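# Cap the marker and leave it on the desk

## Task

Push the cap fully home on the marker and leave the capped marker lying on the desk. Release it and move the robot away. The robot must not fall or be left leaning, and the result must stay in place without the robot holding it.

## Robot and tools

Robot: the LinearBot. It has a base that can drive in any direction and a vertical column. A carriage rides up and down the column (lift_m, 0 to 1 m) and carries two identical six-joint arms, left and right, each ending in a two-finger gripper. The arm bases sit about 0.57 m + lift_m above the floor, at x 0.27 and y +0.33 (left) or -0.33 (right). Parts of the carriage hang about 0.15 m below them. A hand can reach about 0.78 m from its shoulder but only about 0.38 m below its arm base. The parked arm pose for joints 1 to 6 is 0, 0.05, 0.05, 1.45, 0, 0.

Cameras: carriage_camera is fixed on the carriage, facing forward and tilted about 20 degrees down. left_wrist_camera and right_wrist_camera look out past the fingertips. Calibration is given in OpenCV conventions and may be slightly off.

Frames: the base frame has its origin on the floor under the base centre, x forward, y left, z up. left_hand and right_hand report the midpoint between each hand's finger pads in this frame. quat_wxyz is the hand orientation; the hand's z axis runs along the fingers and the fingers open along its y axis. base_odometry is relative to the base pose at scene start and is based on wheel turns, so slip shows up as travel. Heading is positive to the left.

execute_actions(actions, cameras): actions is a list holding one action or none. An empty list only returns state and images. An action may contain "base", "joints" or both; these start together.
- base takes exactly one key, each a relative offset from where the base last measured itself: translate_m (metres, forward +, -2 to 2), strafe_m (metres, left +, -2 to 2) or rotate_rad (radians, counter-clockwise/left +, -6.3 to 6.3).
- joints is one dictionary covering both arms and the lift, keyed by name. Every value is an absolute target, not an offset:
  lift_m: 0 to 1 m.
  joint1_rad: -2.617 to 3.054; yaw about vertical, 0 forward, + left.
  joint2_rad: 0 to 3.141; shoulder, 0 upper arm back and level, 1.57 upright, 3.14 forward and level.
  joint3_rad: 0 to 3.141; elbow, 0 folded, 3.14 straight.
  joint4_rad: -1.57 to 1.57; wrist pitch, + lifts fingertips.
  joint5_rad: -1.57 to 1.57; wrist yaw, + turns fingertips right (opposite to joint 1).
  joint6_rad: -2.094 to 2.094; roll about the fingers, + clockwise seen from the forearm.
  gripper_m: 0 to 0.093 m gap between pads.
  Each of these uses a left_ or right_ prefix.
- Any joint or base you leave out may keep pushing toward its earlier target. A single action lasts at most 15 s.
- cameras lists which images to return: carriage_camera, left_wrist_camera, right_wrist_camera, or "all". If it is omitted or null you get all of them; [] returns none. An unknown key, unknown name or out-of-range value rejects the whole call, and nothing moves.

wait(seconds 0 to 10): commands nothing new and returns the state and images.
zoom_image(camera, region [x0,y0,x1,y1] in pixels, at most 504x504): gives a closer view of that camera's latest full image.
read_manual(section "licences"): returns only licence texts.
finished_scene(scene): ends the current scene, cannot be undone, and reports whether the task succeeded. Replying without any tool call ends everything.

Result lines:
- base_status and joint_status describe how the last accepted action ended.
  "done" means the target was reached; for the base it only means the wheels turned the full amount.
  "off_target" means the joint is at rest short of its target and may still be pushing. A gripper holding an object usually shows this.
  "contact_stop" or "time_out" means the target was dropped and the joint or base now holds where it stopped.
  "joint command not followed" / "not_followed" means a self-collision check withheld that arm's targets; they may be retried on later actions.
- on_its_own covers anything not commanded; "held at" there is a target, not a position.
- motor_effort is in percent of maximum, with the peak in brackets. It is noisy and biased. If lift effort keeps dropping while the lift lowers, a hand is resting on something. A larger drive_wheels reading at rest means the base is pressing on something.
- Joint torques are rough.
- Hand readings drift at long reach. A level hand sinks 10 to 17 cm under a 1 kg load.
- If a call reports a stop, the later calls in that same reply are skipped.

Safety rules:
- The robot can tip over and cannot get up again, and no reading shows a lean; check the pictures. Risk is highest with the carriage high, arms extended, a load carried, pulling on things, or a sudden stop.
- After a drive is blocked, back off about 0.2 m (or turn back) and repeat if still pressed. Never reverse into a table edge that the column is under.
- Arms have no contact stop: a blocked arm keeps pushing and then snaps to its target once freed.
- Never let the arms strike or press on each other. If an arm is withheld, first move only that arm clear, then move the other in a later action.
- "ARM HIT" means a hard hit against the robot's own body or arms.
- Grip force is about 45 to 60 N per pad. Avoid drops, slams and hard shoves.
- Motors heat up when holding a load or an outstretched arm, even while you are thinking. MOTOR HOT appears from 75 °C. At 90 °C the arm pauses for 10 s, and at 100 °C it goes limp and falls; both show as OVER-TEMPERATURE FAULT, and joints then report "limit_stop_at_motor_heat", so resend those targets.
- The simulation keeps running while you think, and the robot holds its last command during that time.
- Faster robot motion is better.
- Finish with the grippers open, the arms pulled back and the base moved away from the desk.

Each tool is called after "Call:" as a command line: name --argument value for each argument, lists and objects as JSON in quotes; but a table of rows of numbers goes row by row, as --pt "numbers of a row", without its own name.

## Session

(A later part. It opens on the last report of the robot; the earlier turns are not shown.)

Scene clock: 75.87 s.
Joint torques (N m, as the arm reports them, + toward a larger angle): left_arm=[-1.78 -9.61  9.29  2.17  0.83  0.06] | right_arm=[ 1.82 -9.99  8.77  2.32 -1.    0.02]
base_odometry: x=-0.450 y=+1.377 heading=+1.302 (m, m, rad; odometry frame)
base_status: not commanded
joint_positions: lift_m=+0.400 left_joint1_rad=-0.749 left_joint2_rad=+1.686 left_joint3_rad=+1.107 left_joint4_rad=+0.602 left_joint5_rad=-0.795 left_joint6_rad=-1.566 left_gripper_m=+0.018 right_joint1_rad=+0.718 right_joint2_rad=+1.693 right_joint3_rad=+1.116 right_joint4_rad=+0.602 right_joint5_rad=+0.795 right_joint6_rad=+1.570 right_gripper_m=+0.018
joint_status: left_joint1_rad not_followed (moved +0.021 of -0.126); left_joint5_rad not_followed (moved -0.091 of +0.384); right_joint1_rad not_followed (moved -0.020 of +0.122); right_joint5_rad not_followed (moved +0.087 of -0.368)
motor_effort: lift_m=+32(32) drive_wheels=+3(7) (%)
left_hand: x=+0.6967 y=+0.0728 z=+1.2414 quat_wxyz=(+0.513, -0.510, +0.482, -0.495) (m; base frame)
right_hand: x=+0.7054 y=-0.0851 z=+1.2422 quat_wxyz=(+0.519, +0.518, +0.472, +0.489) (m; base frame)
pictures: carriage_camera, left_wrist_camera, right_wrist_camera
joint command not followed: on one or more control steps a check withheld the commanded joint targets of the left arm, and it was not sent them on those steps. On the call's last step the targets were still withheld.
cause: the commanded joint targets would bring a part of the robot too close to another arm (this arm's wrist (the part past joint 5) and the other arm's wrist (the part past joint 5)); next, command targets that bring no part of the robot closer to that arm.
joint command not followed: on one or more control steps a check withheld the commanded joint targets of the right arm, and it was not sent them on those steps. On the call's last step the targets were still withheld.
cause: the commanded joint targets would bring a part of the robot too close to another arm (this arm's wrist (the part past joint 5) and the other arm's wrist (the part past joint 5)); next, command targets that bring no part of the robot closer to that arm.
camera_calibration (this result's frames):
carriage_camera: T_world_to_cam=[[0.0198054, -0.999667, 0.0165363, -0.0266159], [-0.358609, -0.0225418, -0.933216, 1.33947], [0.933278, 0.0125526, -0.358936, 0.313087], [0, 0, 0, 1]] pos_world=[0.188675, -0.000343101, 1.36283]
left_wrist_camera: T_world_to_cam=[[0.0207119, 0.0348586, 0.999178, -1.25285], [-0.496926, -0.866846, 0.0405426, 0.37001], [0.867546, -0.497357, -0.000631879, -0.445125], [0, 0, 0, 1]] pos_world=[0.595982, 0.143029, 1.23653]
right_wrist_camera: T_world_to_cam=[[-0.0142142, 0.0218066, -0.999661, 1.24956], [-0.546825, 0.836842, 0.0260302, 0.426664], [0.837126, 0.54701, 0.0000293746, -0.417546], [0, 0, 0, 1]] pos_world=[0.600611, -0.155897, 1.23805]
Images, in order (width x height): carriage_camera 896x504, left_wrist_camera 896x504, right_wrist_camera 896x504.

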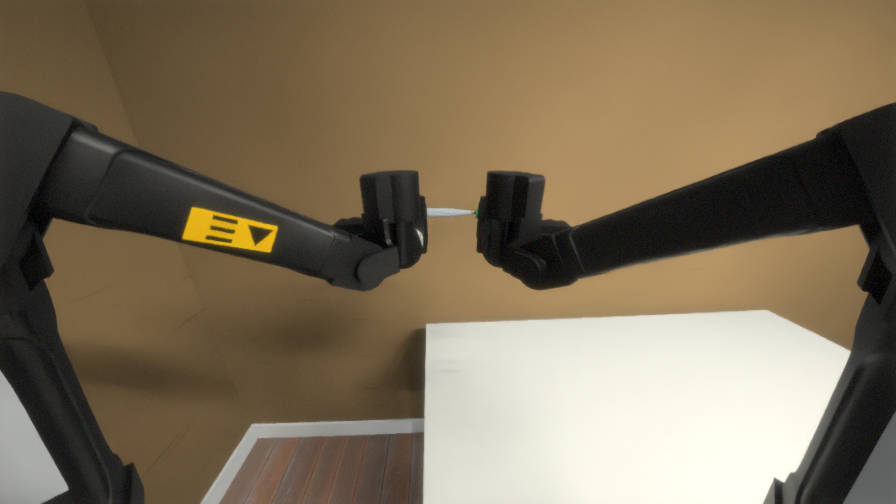

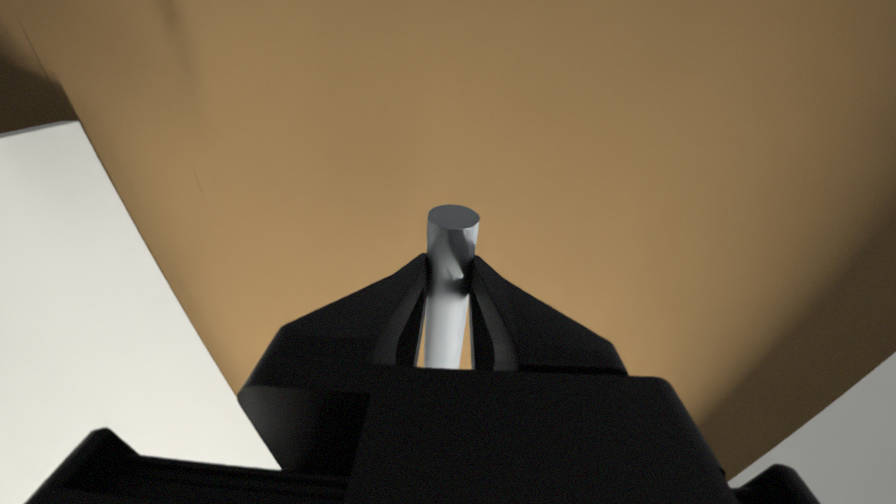

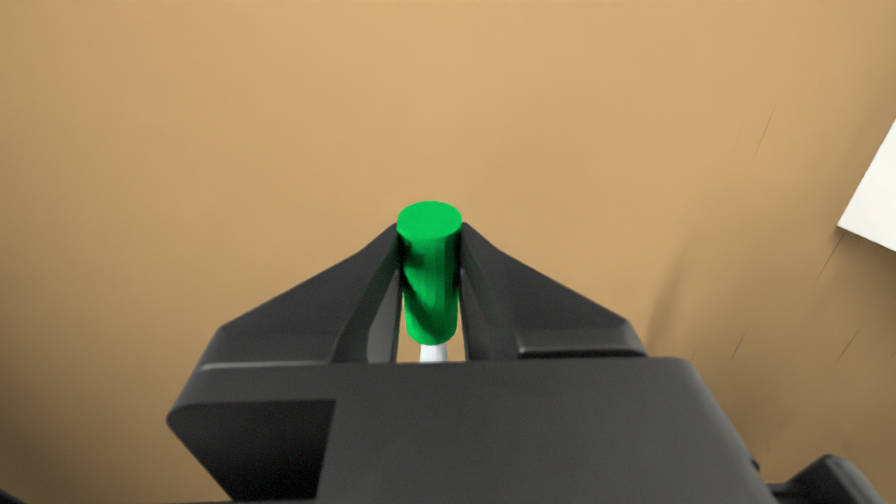

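Not snapped; it rebounded.

Call:
execute_actions --actions '[]'

Call:
zoom_image --camera "carriage_camera" --region '[420,195,480,235]'

Scene clock: 77.10 s.
Joint torques (N m, as the arm reports them, + toward a larger angle): left_arm=[-1.8  -9.32  9.26  2.13  0.84  0.04] | right_arm=[ 1.95 -9.93  8.75  2.32 -1.    0.02]
base_odometry: x=-0.450 y=+1.377 heading=+1.302 (m, m, rad; odometry frame)
base_status: not commanded
joint_positions: lift_m=+0.400 left_joint1_rad=-0.749 left_joint2_rad=+1.686 left_joint3_rad=+1.107 left_joint4_rad=+0.602 left_joint5_rad=-0.795 left_joint6_rad=-1.566 left_gripper_m=+0.018 right_joint1_rad=+0.718 right_joint2_rad=+1.693 right_joint3_rad=+1.116 right_joint4_rad=+0.602 right_joint5_rad=+0.795 right_joint6_rad=+1.570 right_gripper_m=+0.018
joint_status: left_joint1_rad not_followed (moved +0.021 of -0.126); left_joint5_rad not_followed (moved -0.091 of +0.384); right_joint1_rad not_followed (moved -0.020 of +0.122); right_joint5_rad not_followed (moved +0.087 of -0.368)
on_its_own: left_joint1_rad still aims at your old target -0.895; left_joint5_rad still aims at your old target -0.320; right_joint1_rad still aims at your old target +0.860; right_joint5_rad still aims at your old target +0.340
motor_effort: lift_m=+32(32) drive_wheels=+3(7) (%)
left_hand: x=+0.6967 y=+0.0728 z=+1.2414 quat_wxyz=(+0.513, -0.510, +0.482, -0.495) (m; base frame)
right_hand: x=+0.7054 y=-0.0851 z=+1.2422 quat_wxyz=(+0.519, +0.518, +0.472, +0.489) (m; base frame)
pictures: carriage_camera, left_wrist_camera, right_wrist_camera
previous command not reached (left arm): its joint targets would have brought a part of the robot too close to another arm.
previous command not reached (right arm): its joint targets would have brought a part of the robot too close to another arm.
camera_calibration (this result's frames):
carriage_camera: T_world_to_cam=[[0.0198054, -0.999667, 0.0165363, -0.0266159], [-0.358609, -0.0225418, -0.933216, 1.33947], [0.933278, 0.0125526, -0.358936, 0.313087], [0, 0, 0, 1]] pos_world=[0.188675, -0.000343101, 1.36283]
left_wrist_camera: T_world_to_cam=[[0.0207119, 0.0348586, 0.999178, -1.25285], [-0.496926, -0.866846, 0.0405426, 0.37001], [0.867546, -0.497357, -0.000631879, -0.445125], [0, 0, 0, 1]] pos_world=[0.595982, 0.143029, 1.23653]
right_wrist_camera: T_world_to_cam=[[-0.0142142, 0.0218066, -0.999661, 1.24956], [-0.546825, 0.836842, 0.0260302, 0.426664], [0.837126, 0.54701, 0.0000293746, -0.417546], [0, 0, 0, 1]] pos_world=[0.600611, -0.155897, 1.23805]
Images, in order (width x height): carriage_camera 896x504, left_wrist_camera 896x504, right_wrist_camera 896x504.

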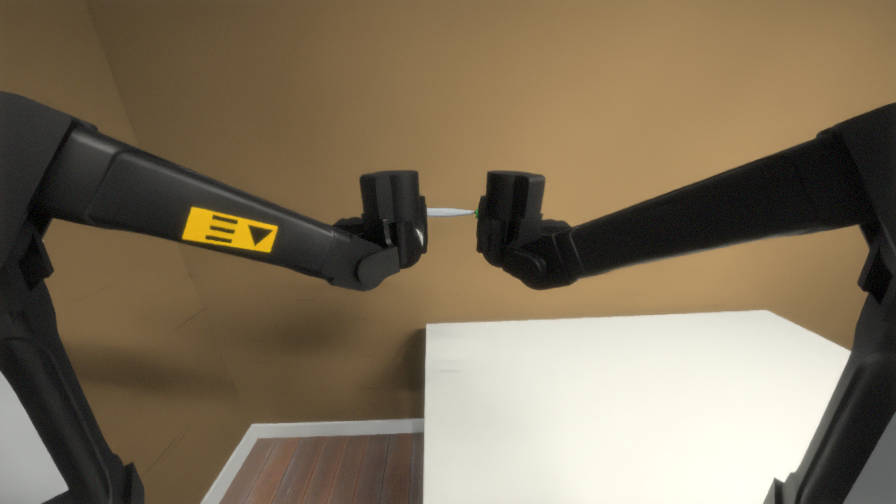

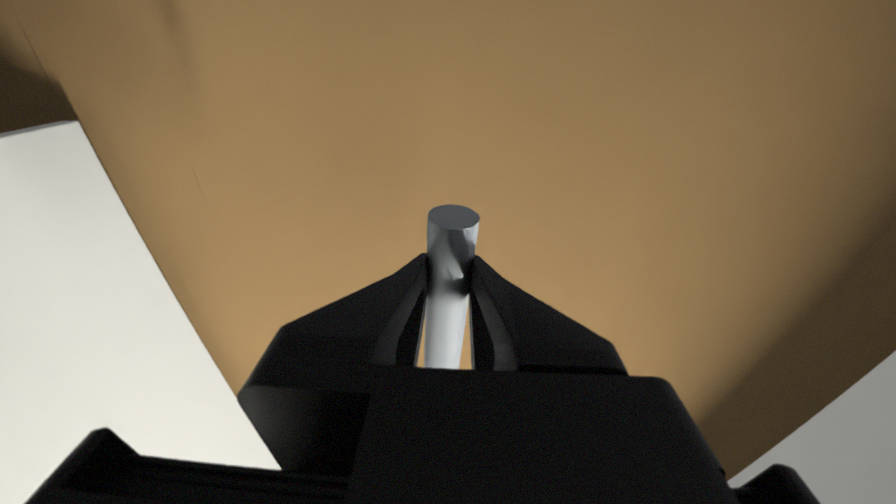

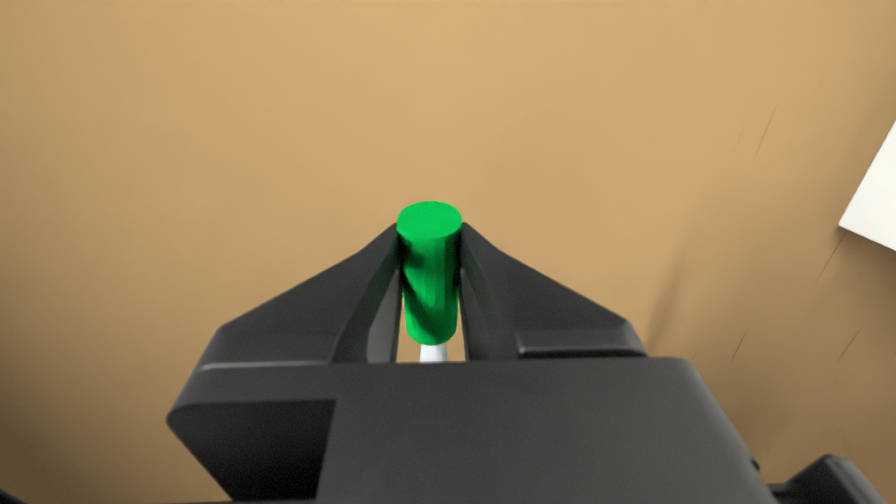

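Region (420, 195, 480, 235) of carriage_camera's 896x504 image, scaled by 8.400, with more detail than that image has.

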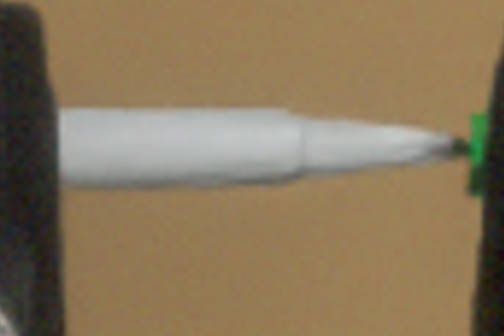

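Call:
execute_actions --actions '[{"joints":{"left_joint1_rad":-0.655,"left_joint5_rad":-0.7,"right_joint1_rad":0.62,"right_joint5_rad":0.7}}]' --cameras '[]'

Call:
execute_actions --actions '[{"joints":{"left_joint5_rad":-0.595,"right_joint5_rad":0.605}}]' --cameras '["carriage_camera","right_wrist_camera"]'

Call:
zoom_image --camera "carriage_camera" --region '[390,170,510,250]'

Scene clock: 82.57 s.
Joint torques (N m, as the arm reports them, + toward a larger angle): left_arm=[-0.32 -8.55  8.53  2.18 -0.04  0.02] | right_arm=[-0.05 -9.43  7.92  2.38 -0.08  0.02]
base_odometry: x=-0.450 y=+1.377 heading=+1.302 (m, m, rad; odometry frame)
base_status: not commanded
joint_positions: lift_m=+0.400 left_joint1_rad=-0.657 left_joint2_rad=+1.687 left_joint3_rad=+1.107 left_joint4_rad=+0.601 left_joint5_rad=-0.708 left_joint6_rad=-1.566 left_gripper_m=+0.018 right_joint1_rad=+0.620 right_joint2_rad=+1.693 right_joint3_rad=+1.116 right_joint4_rad=+0.602 right_joint5_rad=+0.710 right_joint6_rad=+1.570 right_gripper_m=+0.018
joint_status: all done
motor_effort: lift_m=+32(32) drive_wheels=+4(4) (%)
left_hand: x=+0.7182 y=+0.0986 z=+1.2410 quat_wxyz=(+0.514, -0.511, +0.481, -0.493) (m; base frame)
right_hand: x=+0.7271 y=-0.1151 z=+1.2425 quat_wxyz=(+0.523, +0.521, +0.468, +0.485) (m; base frame)
pictures: none
joint command not followed: on one or more control steps a check withheld the commanded joint targets of the left arm, and it was not sent them on those steps.
cause: the commanded joint targets would bring a part of the robot too close to another arm (this arm's wrist (the part past joint 5) and the other arm's wrist (the part past joint 5)); next, command targets that bring no part of the robot closer to that arm.
joint command not followed: on one or more control steps a check withheld the commanded joint targets of the right arm, and it was not sent them on those steps.
cause: the commanded joint targets would bring a part of the robot too close to another arm (this arm's wrist (the part past joint 5) and the other arm's wrist (the part past joint 5)); next, command targets that bring no part of the robot closer to that arm.
No camera images: the call's "cameras" was empty. Leave "cameras" out to get every camera's image.

Scene clock: 83.23 s.
Joint torques (N m, as the arm reports them, + toward a larger angle): left_arm=[-0.25 -8.56  8.84  2.32 -0.03  0.03] | right_arm=[ 0.02 -9.39  7.93  2.43 -0.1   0.03]
base_odometry: x=-0.450 y=+1.377 heading=+1.302 (m, m, rad; odometry frame)
base_status: not commanded
joint_positions: lift_m=+0.400 left_joint1_rad=-0.657 left_joint2_rad=+1.687 left_joint3_rad=+1.107 left_joint4_rad=+0.601 left_joint5_rad=-0.601 left_joint6_rad=-1.566 left_gripper_m=+0.018 right_joint1_rad=+0.620 right_joint2_rad=+1.693 right_joint3_rad=+1.116 right_joint4_rad=+0.602 right_joint5_rad=+0.614 right_joint6_rad=+1.570 right_gripper_m=+0.018
joint_status: all done
motor_effort: lift_m=+32(32) drive_wheels=+3(4) (%)
left_hand: x=+0.7181 y=+0.0802 z=+1.2413 quat_wxyz=(+0.488, -0.484, +0.508, -0.520) (m; base frame)
right_hand: x=+0.7278 y=-0.0985 z=+1.2427 quat_wxyz=(+0.500, +0.497, +0.493, +0.510) (m; base frame)
pictures: carriage_camera, right_wrist_camera
camera_calibration (this result's frames):
carriage_camera: T_world_to_cam=[[0.0198054, -0.999667, 0.0165363, -0.0266159], [-0.358609, -0.0225418, -0.933216, 1.33947], [0.933278, 0.0125526, -0.358936, 0.313087], [0, 0, 0, 1]] pos_world=[0.188675, -0.000343101, 1.36283]
right_wrist_camera: T_world_to_cam=[[-0.0130391, 0.0171254, -0.999768, 1.24949], [-0.614775, 0.788409, 0.021523, 0.500466], [0.788595, 0.614913, 0.000248107, -0.387262], [0, 0, 0, 1]] pos_world=[0.629359, -0.177837, 1.23853]
Images, in order (width x height): carriage_camera 896x504, right_wrist_camera 896x504.

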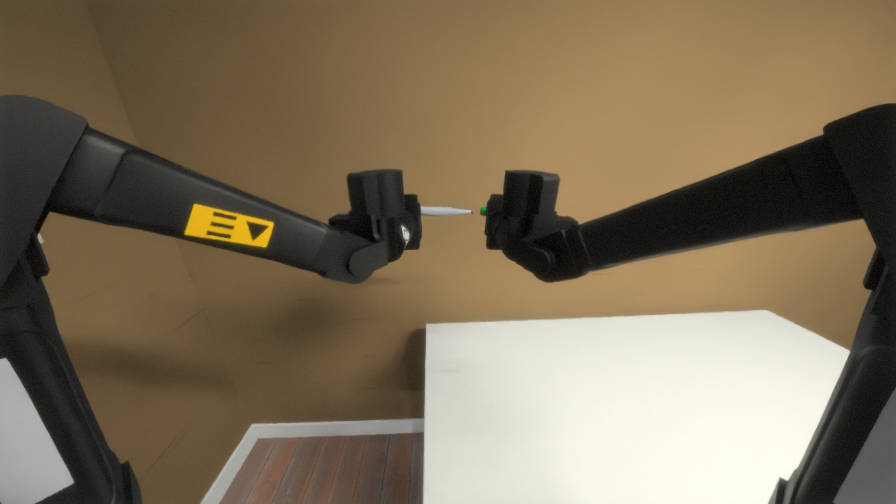

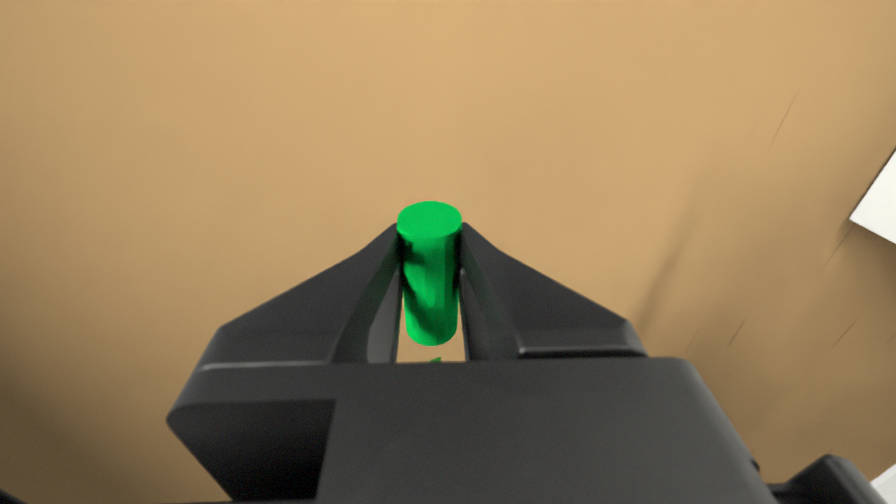

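Region (390, 170, 510, 250) of carriage_camera's 896x504 image, scaled by 4.200, with more detail than that image has.

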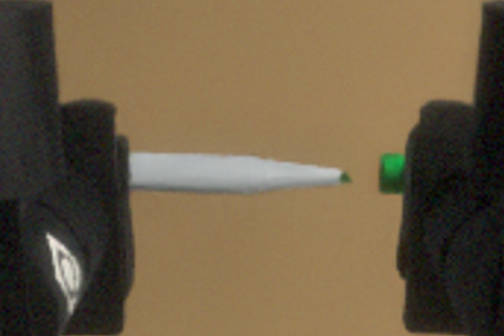

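Call:
execute_actions --actions '[{"joints":{"left_joint1_rad":-0.7,"left_joint5_rad":-0.66,"left_joint6_rad":-1.595,"right_joint1_rad":0.675,"right_joint5_rad":0.672}}]' --cameras '["right_wrist_camera"]'

Call:
execute_actions --actions '[{"joints":{"left_joint1_rad":-0.76,"left_joint5_rad":-0.715,"right_joint1_rad":0.735,"right_joint5_rad":0.73}}]' --cameras '["carriage_camera","right_wrist_camera"]'

Scene clock: 85.97 s.
Joint torques (N m, as the arm reports them, + toward a larger angle): left_arm=[-0.66 -8.73  8.82  2.24 -0.16  0.  ] | right_arm=[-0.06 -9.44  7.98  2.4   0.07  0.02]
base_odometry: x=-0.450 y=+1.377 heading=+1.302 (m, m, rad; odometry frame)
base_status: not commanded
joint_positions: lift_m=+0.400 left_joint1_rad=-0.697 left_joint2_rad=+1.687 left_joint3_rad=+1.107 left_joint4_rad=+0.601 left_joint5_rad=-0.655 left_joint6_rad=-1.590 left_gripper_m=+0.018 right_joint1_rad=+0.676 right_joint2_rad=+1.693 right_joint3_rad=+1.116 right_joint4_rad=+0.602 right_joint5_rad=+0.665 right_joint6_rad=+1.570 right_gripper_m=+0.018
joint_status: all done
motor_effort: lift_m=+32(32) drive_wheels=+3(4) (%)
left_hand: x=+0.7093 y=+0.0716 z=+1.2412 quat_wxyz=(+0.485, -0.494, +0.498, -0.522) (m; base frame)
right_hand: x=+0.7156 y=-0.0816 z=+1.2426 quat_wxyz=(+0.498, +0.496, +0.494, +0.511) (m; base frame)
pictures: right_wrist_camera
camera_calibration (this result's frames):
right_wrist_camera: T_world_to_cam=[[-0.0138912, 0.0180818, -0.99974, 1.24957], [-0.618373, 0.785554, 0.0228001, 0.480324], [0.785762, 0.618529, 0.000269001, -0.385731], [0, 0, 0, 1]] pos_world=[0.617471, -0.161329, 1.23839]
Images, in order (width x height): right_wrist_camera 896x504.

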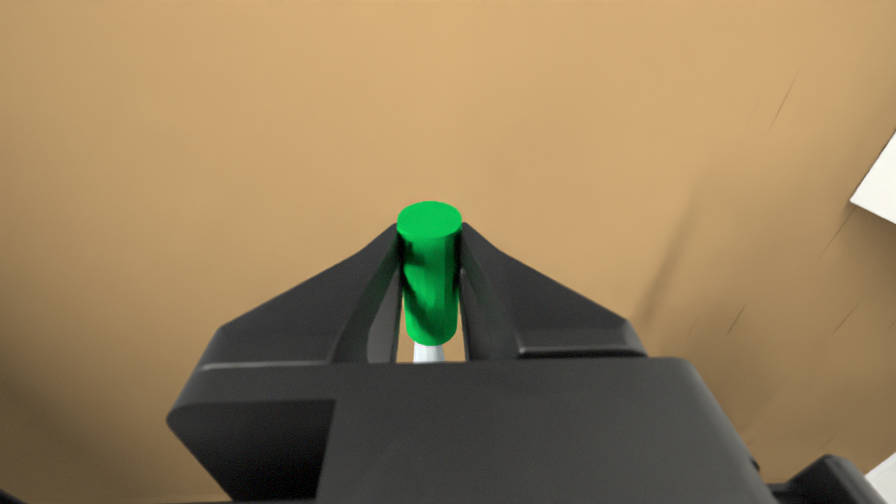

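Scene clock: 86.57 s.
Joint torques (N m, as the arm reports them, + toward a larger angle): left_arm=[-0.53 -8.65  8.63  2.28 -0.13  0.01] | right_arm=[ 0.02 -9.43  7.92  2.32  0.06  0.02]
base_odometry: x=-0.450 y=+1.377 heading=+1.302 (m, m, rad; odometry frame)
base_status: not commanded
joint_positions: lift_m=+0.400 left_joint1_rad=-0.759 left_joint2_rad=+1.687 left_joint3_rad=+1.107 left_joint4_rad=+0.600 left_joint5_rad=-0.712 left_joint6_rad=-1.590 left_gripper_m=+0.018 right_joint1_rad=+0.735 right_joint2_rad=+1.693 right_joint3_rad=+1.116 right_joint4_rad=+0.604 right_joint5_rad=+0.723 right_joint6_rad=+1.570 right_gripper_m=+0.018
joint_status: all done
motor_effort: lift_m=+32(32) drive_wheels=+3(4) (%)
left_hand: x=+0.6942 y=+0.0537 z=+1.2407 quat_wxyz=(+0.483, -0.493, +0.500, -0.523) (m; base frame)
right_hand: x=+0.7016 y=-0.0651 z=+1.2428 quat_wxyz=(+0.498, +0.496, +0.494, +0.512) (m; base frame)
pictures: carriage_camera, right_wrist_camera
camera_calibration (this result's frames):
carriage_camera: T_world_to_cam=[[0.0198054, -0.999667, 0.0165363, -0.0266159], [-0.358609, -0.0225418, -0.933216, 1.33947], [0.933278, 0.0125526, -0.358936, 0.313087], [0, 0, 0, 1]] pos_world=[0.188675, -0.000343101, 1.36283]
right_wrist_camera: T_world_to_cam=[[-0.0134373, 0.0204597, -0.9997, 1.24909], [-0.618999, 0.785013, 0.0243861, 0.457138], [0.785277, 0.619141, 0.00211607, -0.386885], [0, 0, 0, 1]] pos_world=[0.603564, -0.144879, 1.23838]
Images, in order (width x height): carriage_camera 896x504, right_wrist_camera 896x504.

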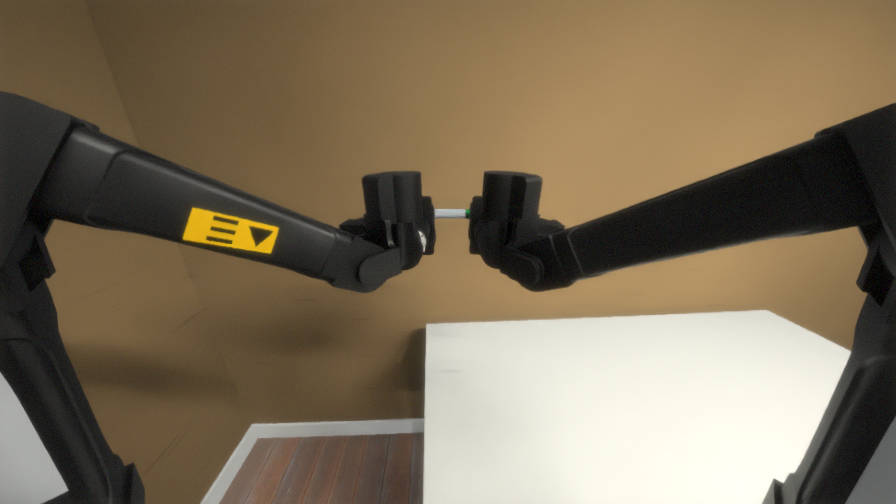

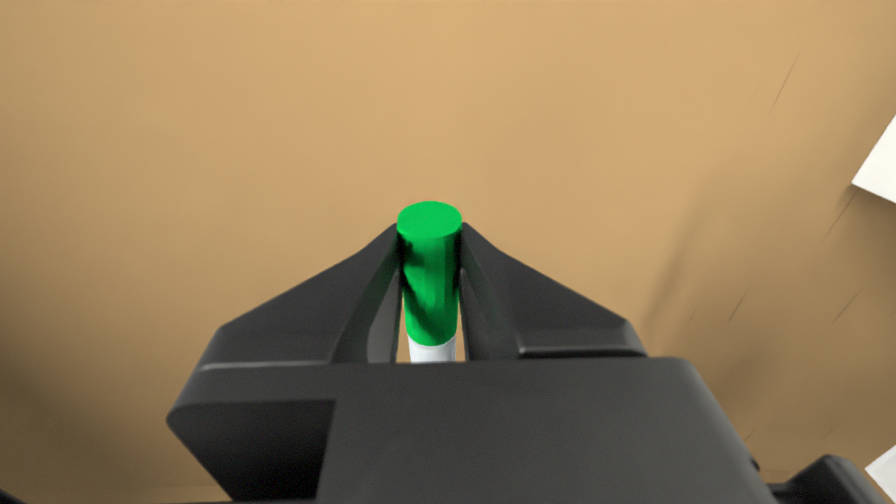

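Call:
execute_actions --actions '[{"joints":{"right_gripper_m":0.07}}]' --cameras '[]'

Call:
execute_actions --actions '[{"joints":{"right_joint1_rad":0.0,"right_joint5_rad":0.2}}]' --cameras '[]'

Call:
execute_actions --actions '[{"joints":{"right_joint1_rad":0.03,"right_joint2_rad":1.975,"right_joint3_rad":1.49,"right_joint4_rad":0.49,"right_joint5_rad":-1.5}}]' --cameras '["carriage_camera","right_wrist_camera"]'

Scene clock: 89.77 s.
Joint torques (N m, as the arm reports them, + toward a larger angle): left_arm=[-0.48 -8.68  8.68  2.25 -0.11  0.03] | right_arm=[ 0.   -9.37  7.89  2.32  0.07  0.02]
base_odometry: x=-0.450 y=+1.377 heading=+1.302 (m, m, rad; odometry frame)
base_status: not commanded
joint_positions: lift_m=+0.400 left_joint1_rad=-0.759 left_joint2_rad=+1.687 left_joint3_rad=+1.107 left_joint4_rad=+0.600 left_joint5_rad=-0.712 left_joint6_rad=-1.590 left_gripper_m=+0.018 right_joint1_rad=+0.735 right_joint2_rad=+1.693 right_joint3_rad=+1.116 right_joint4_rad=+0.604 right_joint5_rad=+0.723 right_joint6_rad=+1.570 right_gripper_m=+0.070
joint_status: all done
motor_effort: lift_m=+32(32) drive_wheels=+3(3) (%)
left_hand: x=+0.6942 y=+0.0537 z=+1.2407 quat_wxyz=(+0.483, -0.493, +0.500, -0.523) (m; base frame)
right_hand: x=+0.7016 y=-0.0651 z=+1.2428 quat_wxyz=(+0.498, +0.496, +0.494, +0.512) (m; base frame)
pictures: none
No camera images: the call's "cameras" was empty. Leave "cameras" out to get every camera's image.

Scene clock: 91.03 s.
Joint torques (N m, as the arm reports them, + toward a larger angle): left_arm=[-0.54 -8.64  8.77  2.27 -0.12 -0.01] | right_arm=[ 0.21 -9.61  8.07  2.59 -0.1   0.02]
base_odometry: x=-0.450 y=+1.377 heading=+1.302 (m, m, rad; odometry frame)
base_status: not commanded
joint_positions: lift_m=+0.400 left_joint1_rad=-0.759 left_joint2_rad=+1.687 left_joint3_rad=+1.107 left_joint4_rad=+0.600 left_joint5_rad=-0.712 left_joint6_rad=-1.590 left_gripper_m=+0.018 right_joint1_rad=-0.003 right_joint2_rad=+1.693 right_joint3_rad=+1.116 right_joint4_rad=+0.604 right_joint5_rad=+0.211 right_joint6_rad=+1.570 right_gripper_m=+0.070
joint_status: all done
motor_effort: lift_m=+32(31) drive_wheels=+3(4) (%)
left_hand: x=+0.6942 y=+0.0537 z=+1.2407 quat_wxyz=(+0.483, -0.493, +0.500, -0.523) (m; base frame)
right_hand: x=+0.7918 y=-0.3487 z=+1.2439 quat_wxyz=(+0.557, +0.544, +0.437, +0.451) (m; base frame)
pictures: none
No camera images: the call's "cameras" was empty. Leave "cameras" out to get every camera's image.

Scene clock: 92.83 s.
Joint torques (N m, as the arm reports them, + toward a larger angle): left_arm=[-0.57 -8.6   8.79  2.26 -0.12  0.01] | right_arm=[  0.4  -12.61   9.16   1.9   -0.08   0.03]
base_odometry: x=-0.450 y=+1.377 heading=+1.302 (m, m, rad; odometry frame)
base_status: not commanded
joint_positions: lift_m=+0.400 left_joint1_rad=-0.759 left_joint2_rad=+1.687 left_joint3_rad=+1.107 left_joint4_rad=+0.600 left_joint5_rad=-0.712 left_joint6_rad=-1.590 left_gripper_m=+0.018 right_joint1_rad=+0.026 right_joint2_rad=+1.973 right_joint3_rad=+1.487 right_joint4_rad=+0.499 right_joint5_rad=-1.492 right_joint6_rad=+1.570 right_gripper_m=+0.070
joint_status: all done
motor_effort: lift_m=+32(32) drive_wheels=+3(4) (%)
left_hand: x=+0.6942 y=+0.0537 z=+1.2407 quat_wxyz=(+0.483, -0.493, +0.500, -0.523) (m; base frame)
right_hand: x=+0.7107 y=-0.1284 z=+1.2415 quat_wxyz=(+0.024, +0.014, +0.707, +0.707) (m; base frame)
pictures: carriage_camera, right_wrist_camera
camera_calibration (this result's frames):
carriage_camera: T_world_to_cam=[[0.0198054, -0.999667, 0.0165363, -0.0266159], [-0.358609, -0.0225418, -0.933216, 1.33947], [0.933278, 0.0125526, -0.358936, 0.313087], [0, 0, 0, 1]] pos_world=[0.188675, -0.000343101, 1.36283]
right_wrist_camera: T_world_to_cam=[[0.00857633, -0.0328211, -0.999424, 1.22637], [-0.824243, -0.56612, 0.0115183, 0.500885], [-0.566172, 0.823669, -0.0319078, 0.674135], [0, 0, 0, 1]] pos_world=[0.784009, -0.231452, 1.2414]
Images, in order (width x height): carriage_camera 896x504, right_wrist_camera 896x504.

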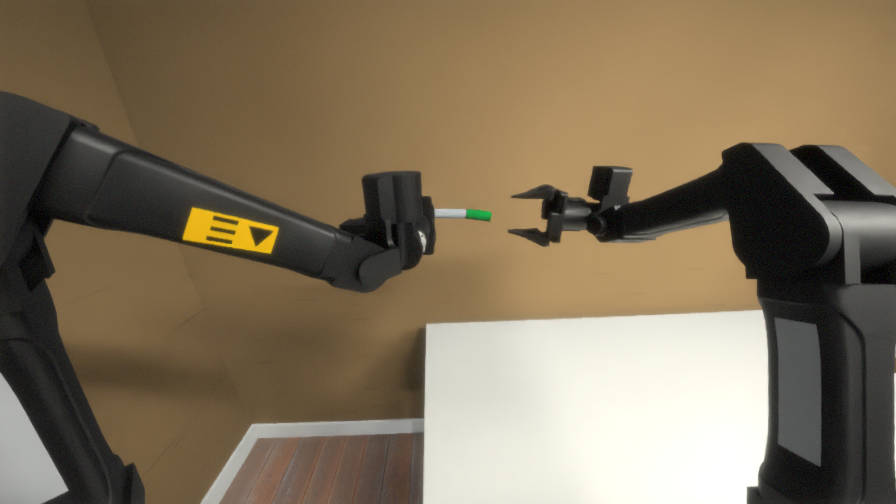

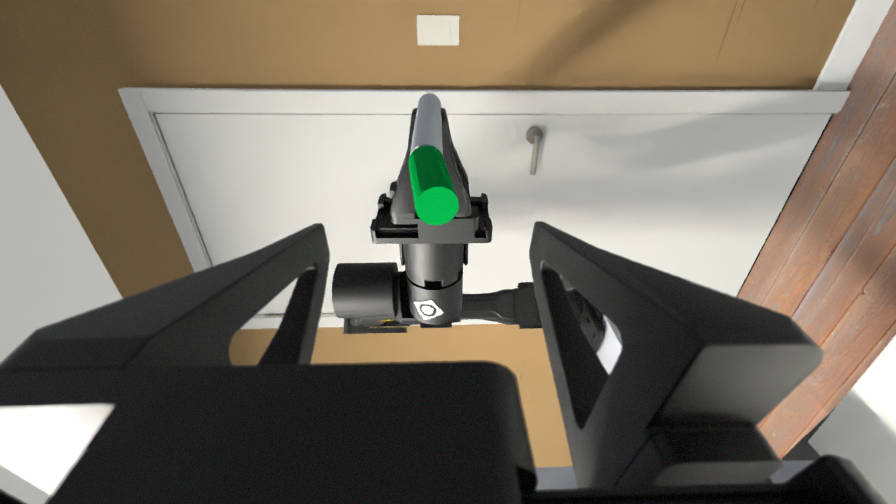

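Call:
execute_actions --actions '[{"joints":{"right_joint1_rad":0.185,"right_joint5_rad":-1.325}}]' --cameras '["right_wrist_camera"]'

Call:
execute_actions --actions '[{"joints":{"right_gripper_m":0}}]' --cameras '["carriage_camera","right_wrist_camera"]'

Call:
zoom_image --camera "carriage_camera" --region '[420,180,540,250]'

Scene clock: 96.80 s.
Joint torques (N m, as the arm reports them, + toward a larger angle): left_arm=[-0.46 -8.69  8.55  2.24 -0.11  0.02] | right_arm=[ -0.48 -12.86   9.29   2.02   0.12   0.02]
base_odometry: x=-0.450 y=+1.377 heading=+1.302 (m, m, rad; odometry frame)
base_status: not commanded
joint_positions: lift_m=+0.400 left_joint1_rad=-0.759 left_joint2_rad=+1.687 left_joint3_rad=+1.107 left_joint4_rad=+0.600 left_joint5_rad=-0.712 left_joint6_rad=-1.590 left_gripper_m=+0.018 right_joint1_rad=+0.191 right_joint2_rad=+1.973 right_joint3_rad=+1.487 right_joint4_rad=+0.499 right_joint5_rad=-1.335 right_joint6_rad=+1.570 right_gripper_m=+0.070
joint_status: all done
motor_effort: lift_m=+32(32) drive_wheels=+3(4) (%)
left_hand: x=+0.6942 y=+0.0537 z=+1.2407 quat_wxyz=(+0.483, -0.493, +0.500, -0.523) (m; base frame)
right_hand: x=+0.7013 y=-0.0556 z=+1.2419 quat_wxyz=(+0.021, +0.011, +0.706, +0.708) (m; base frame)
pictures: right_wrist_camera
camera_calibration (this result's frames):
right_wrist_camera: T_world_to_cam=[[0.00861957, -0.0306937, -0.999492, 1.22936], [-0.819452, -0.573051, 0.0105311, 0.531833], [-0.573083, 0.818945, -0.0300915, 0.611261], [0, 0, 0, 1]] pos_world=[0.775519, -0.158088, 1.24153]
Images, in order (width x height): right_wrist_camera 896x504.

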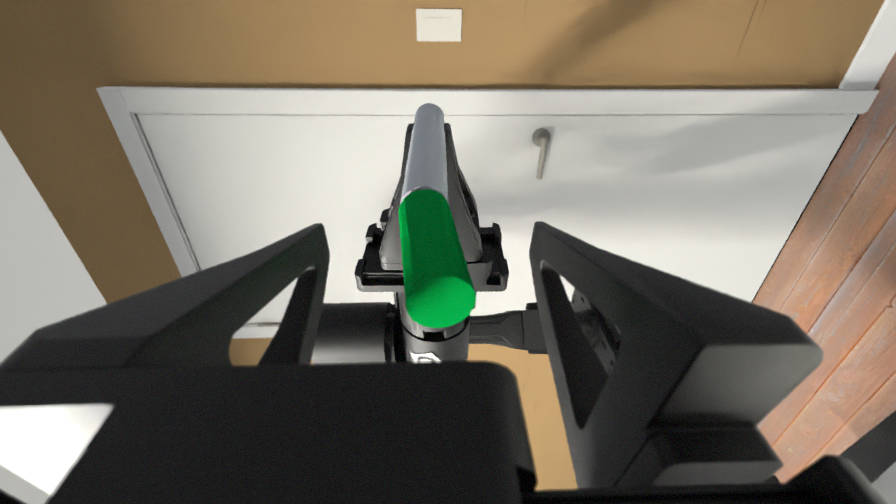

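Scene clock: 97.47 s.
Joint torques (N m, as the arm reports them, + toward a larger angle): left_arm=[-0.42 -8.61  8.71  2.24 -0.1   0.02] | right_arm=[ -0.42 -12.82   9.31   2.02   0.12   0.02]
base_odometry: x=-0.450 y=+1.377 heading=+1.302 (m, m, rad; odometry frame)
base_status: not commanded
joint_positions: lift_m=+0.400 left_joint1_rad=-0.759 left_joint2_rad=+1.687 left_joint3_rad=+1.107 left_joint4_rad=+0.599 left_joint5_rad=-0.712 left_joint6_rad=-1.590 left_gripper_m=+0.018 right_joint1_rad=+0.191 right_joint2_rad=+1.973 right_joint3_rad=+1.487 right_joint4_rad=+0.499 right_joint5_rad=-1.335 right_joint6_rad=+1.570 right_gripper_m=+0.018
joint_status: right_gripper_m off_target (ended at +0.018, target +0.000)
motor_effort: lift_m=+32(32) drive_wheels=+3(3) (%)
left_hand: x=+0.6942 y=+0.0537 z=+1.2405 quat_wxyz=(+0.483, -0.493, +0.501, -0.523) (m; base frame)
right_hand: x=+0.7013 y=-0.0556 z=+1.2419 quat_wxyz=(+0.021, +0.011, +0.706, +0.708) (m; base frame)
pictures: carriage_camera, right_wrist_camera
camera_calibration (this result's frames):
carriage_camera: T_world_to_cam=[[0.0198054, -0.999667, 0.0165363, -0.0266159], [-0.358609, -0.0225418, -0.933216, 1.33947], [0.933278, 0.0125526, -0.358936, 0.313087], [0, 0, 0, 1]] pos_world=[0.188675, -0.000343101, 1.36283]
right_wrist_camera: T_world_to_cam=[[0.00861957, -0.0306937, -0.999492, 1.22936], [-0.819452, -0.573051, 0.0105311, 0.531833], [-0.573083, 0.818945, -0.0300915, 0.611261], [0, 0, 0, 1]] pos_world=[0.775519, -0.158088, 1.24153]
Images, in order (width x height): carriage_camera 896x504, right_wrist_camera 896x504.

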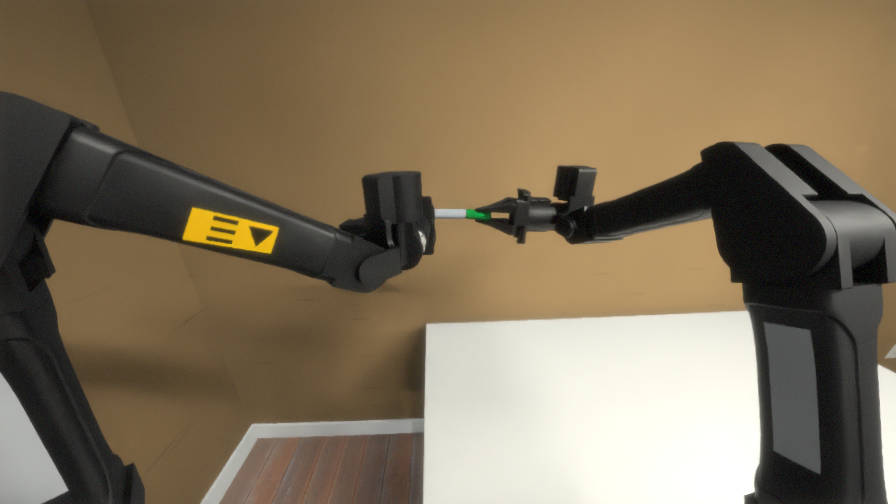

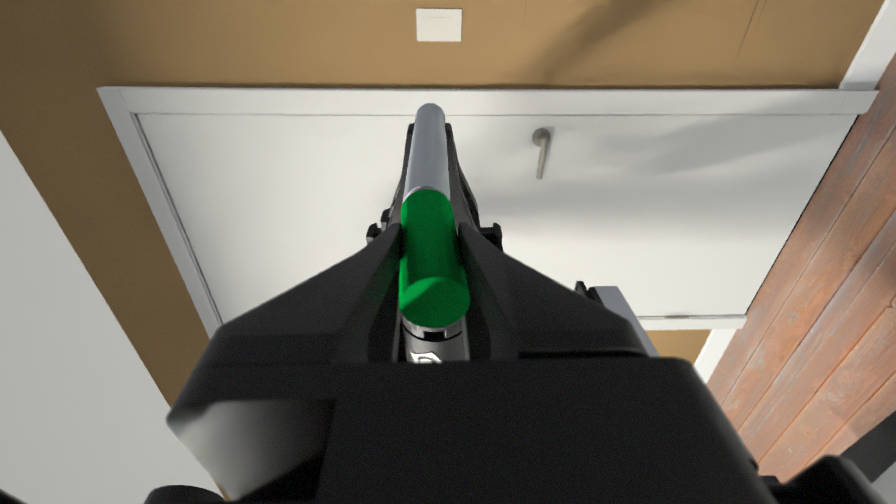

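Region (420, 180, 540, 250) of carriage_camera's 896x504 image, scaled by 4.200, with more detail than that image has; it fills the top 294 rows of this view, and the rest is white.

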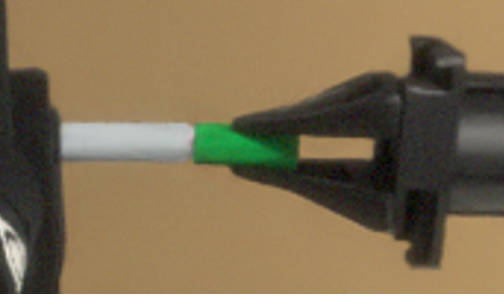

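Call:
execute_actions --actions '[{"joints":{"left_joint1_rad":-0.83,"left_joint5_rad":-0.5,"right_joint1_rad":0.27,"left_joint2_rad":1.71}}]' --cameras '[]'

Call:
execute_actions --actions '[{"joints":{"left_joint1_rad":-0.885,"left_joint5_rad":-0.33,"right_joint1_rad":0.325,"left_joint2_rad":1.725,"left_joint3_rad":1.115}}]'

Call:
zoom_image --camera "carriage_camera" --region '[420,180,540,250]'

Scene clock: 100.07 s.
Joint torques (N m, as the arm reports them, + toward a larger angle): left_arm=[-4.48 -8.24  8.74  2.26  1.93  0.02] | right_arm=[  5.74 -12.8    9.29   2.02   0.04   0.03]
base_odometry: x=-0.450 y=+1.377 heading=+1.302 (m, m, rad; odometry frame)
base_status: not commanded
joint_positions: lift_m=+0.400 left_joint1_rad=-0.765 left_joint2_rad=+1.690 left_joint3_rad=+1.107 left_joint4_rad=+0.599 left_joint5_rad=-0.708 left_joint6_rad=-1.591 left_gripper_m=+0.018 right_joint1_rad=+0.201 right_joint2_rad=+1.973 right_joint3_rad=+1.487 right_joint4_rad=+0.499 right_joint5_rad=-1.327 right_joint6_rad=+1.570 right_gripper_m=+0.018
joint_status: left_joint1_rad off_target (ended at -0.764, target -0.830); left_joint5_rad off_target (ended at -0.707, target -0.500); right_joint1_rad off_target (ended at +0.201, target +0.270); the others done
motor_effort: lift_m=+32(32) drive_wheels=+3(3) (%)
left_hand: x=+0.6932 y=+0.0503 z=+1.2392 quat_wxyz=(+0.481, -0.490, +0.504, -0.524) (m; base frame)
right_hand: x=+0.7000 y=-0.0513 z=+1.2418 quat_wxyz=(+0.020, +0.010, +0.706, +0.708) (m; base frame)
pictures: none
No camera images: the call's "cameras" was empty. Leave "cameras" out to get every camera's image.

Scene clock: 100.83 s.
Joint torques (N m, as the arm reports them, + toward a larger angle): left_arm=[-7.95 -6.9  10.17  2.27  3.55  0.01] | right_arm=[  9.74 -12.83   9.21   2.03  -0.04   0.02]
base_odometry: x=-0.450 y=+1.377 heading=+1.302 (m, m, rad; odometry frame)
base_status: not commanded
joint_positions: lift_m=+0.400 left_joint1_rad=-0.765 left_joint2_rad=+1.690 left_joint3_rad=+1.107 left_joint4_rad=+0.599 left_joint5_rad=-0.700 left_joint6_rad=-1.588 left_gripper_m=+0.018 right_joint1_rad=+0.208 right_joint2_rad=+1.973 right_joint3_rad=+1.487 right_joint4_rad=+0.499 right_joint5_rad=-1.320 right_joint6_rad=+1.570 right_gripper_m=+0.018
joint_status: left_joint1_rad off_target (ended at -0.765, target -0.885); left_joint5_rad off_target (ended at -0.700, target -0.330); right_joint1_rad off_target (ended at +0.208, target +0.325); the others done
motor_effort: lift_m=+32(32) drive_wheels=+3(3) (%)
left_hand: x=+0.6930 y=+0.0489 z=+1.2392 quat_wxyz=(+0.479, -0.488, +0.506, -0.526) (m; base frame)
right_hand: x=+0.6995 y=-0.0485 z=+1.2419 quat_wxyz=(+0.020, +0.010, +0.706, +0.708) (m; base frame)
pictures: carriage_camera, left_wrist_camera, right_wrist_camera
camera_calibration (this result's frames):
carriage_camera: T_world_to_cam=[[0.0198054, -0.999667, 0.0165363, -0.0266159], [-0.358609, -0.0225418, -0.933216, 1.33947], [0.933278, 0.0125526, -0.358936, 0.313087], [0, 0, 0, 1]] pos_world=[0.188675, -0.000343101, 1.36283]
left_wrist_camera: T_world_to_cam=[[0.0293421, 0.0485643, 0.998389, -1.25542], [-0.590203, -0.805274, 0.0565165, 0.389316], [0.806722, -0.59091, 0.00503434, -0.414082], [0, 0, 0, 1]] pos_world=[0.600661, 0.129789, 1.23348]
right_wrist_camera: T_world_to_cam=[[0.00827972, -0.0305704, -0.999498, 1.22983], [-0.818133, -0.574927, 0.0108072, 0.533061], [-0.574969, 0.817633, -0.0297709, 0.605236], [0, 0, 0, 1]] pos_world=[0.773924, -0.150793, 1.24147]
Images, in order (width x height): carriage_camera 896x504, left_wrist_camera 896x504, right_wrist_camera 896x504.

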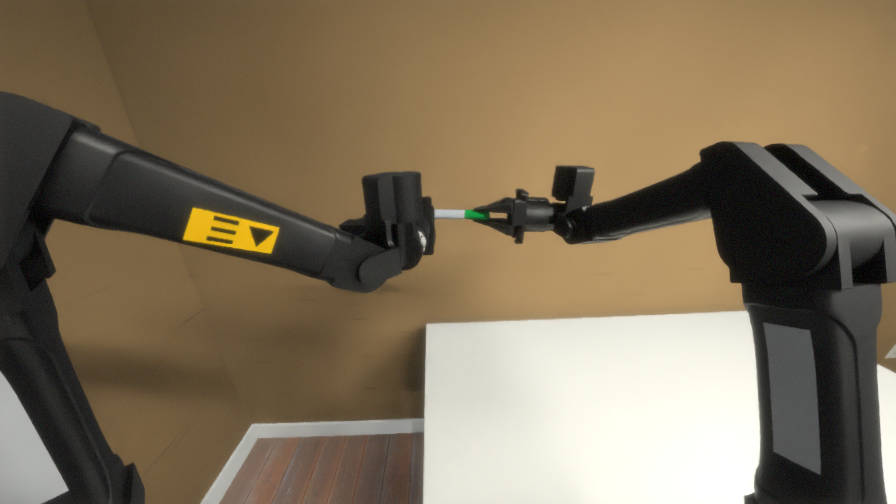

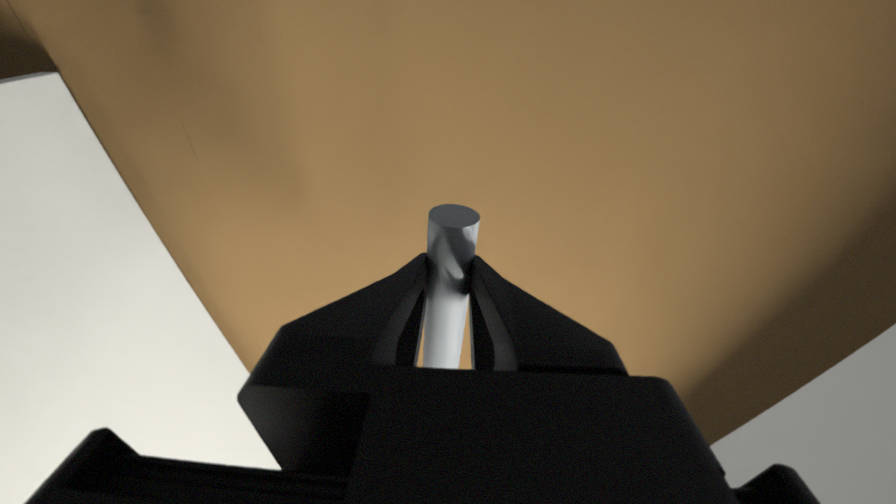

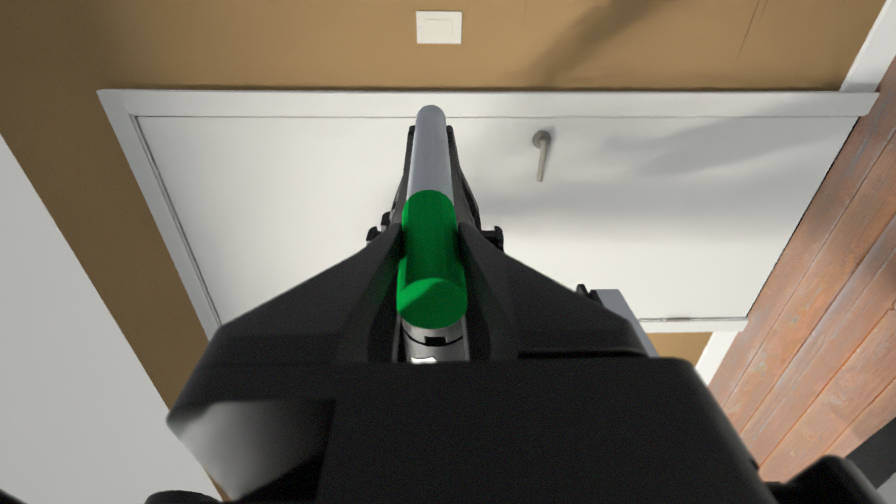

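Region (420, 180, 540, 250) of carriage_camera's 896x504 image, scaled by 4.200, with more detail than that image has; it fills the top 294 rows of this view, and the rest is white.

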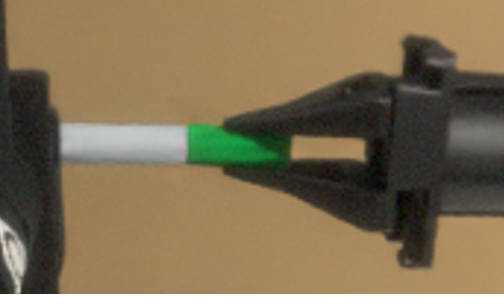

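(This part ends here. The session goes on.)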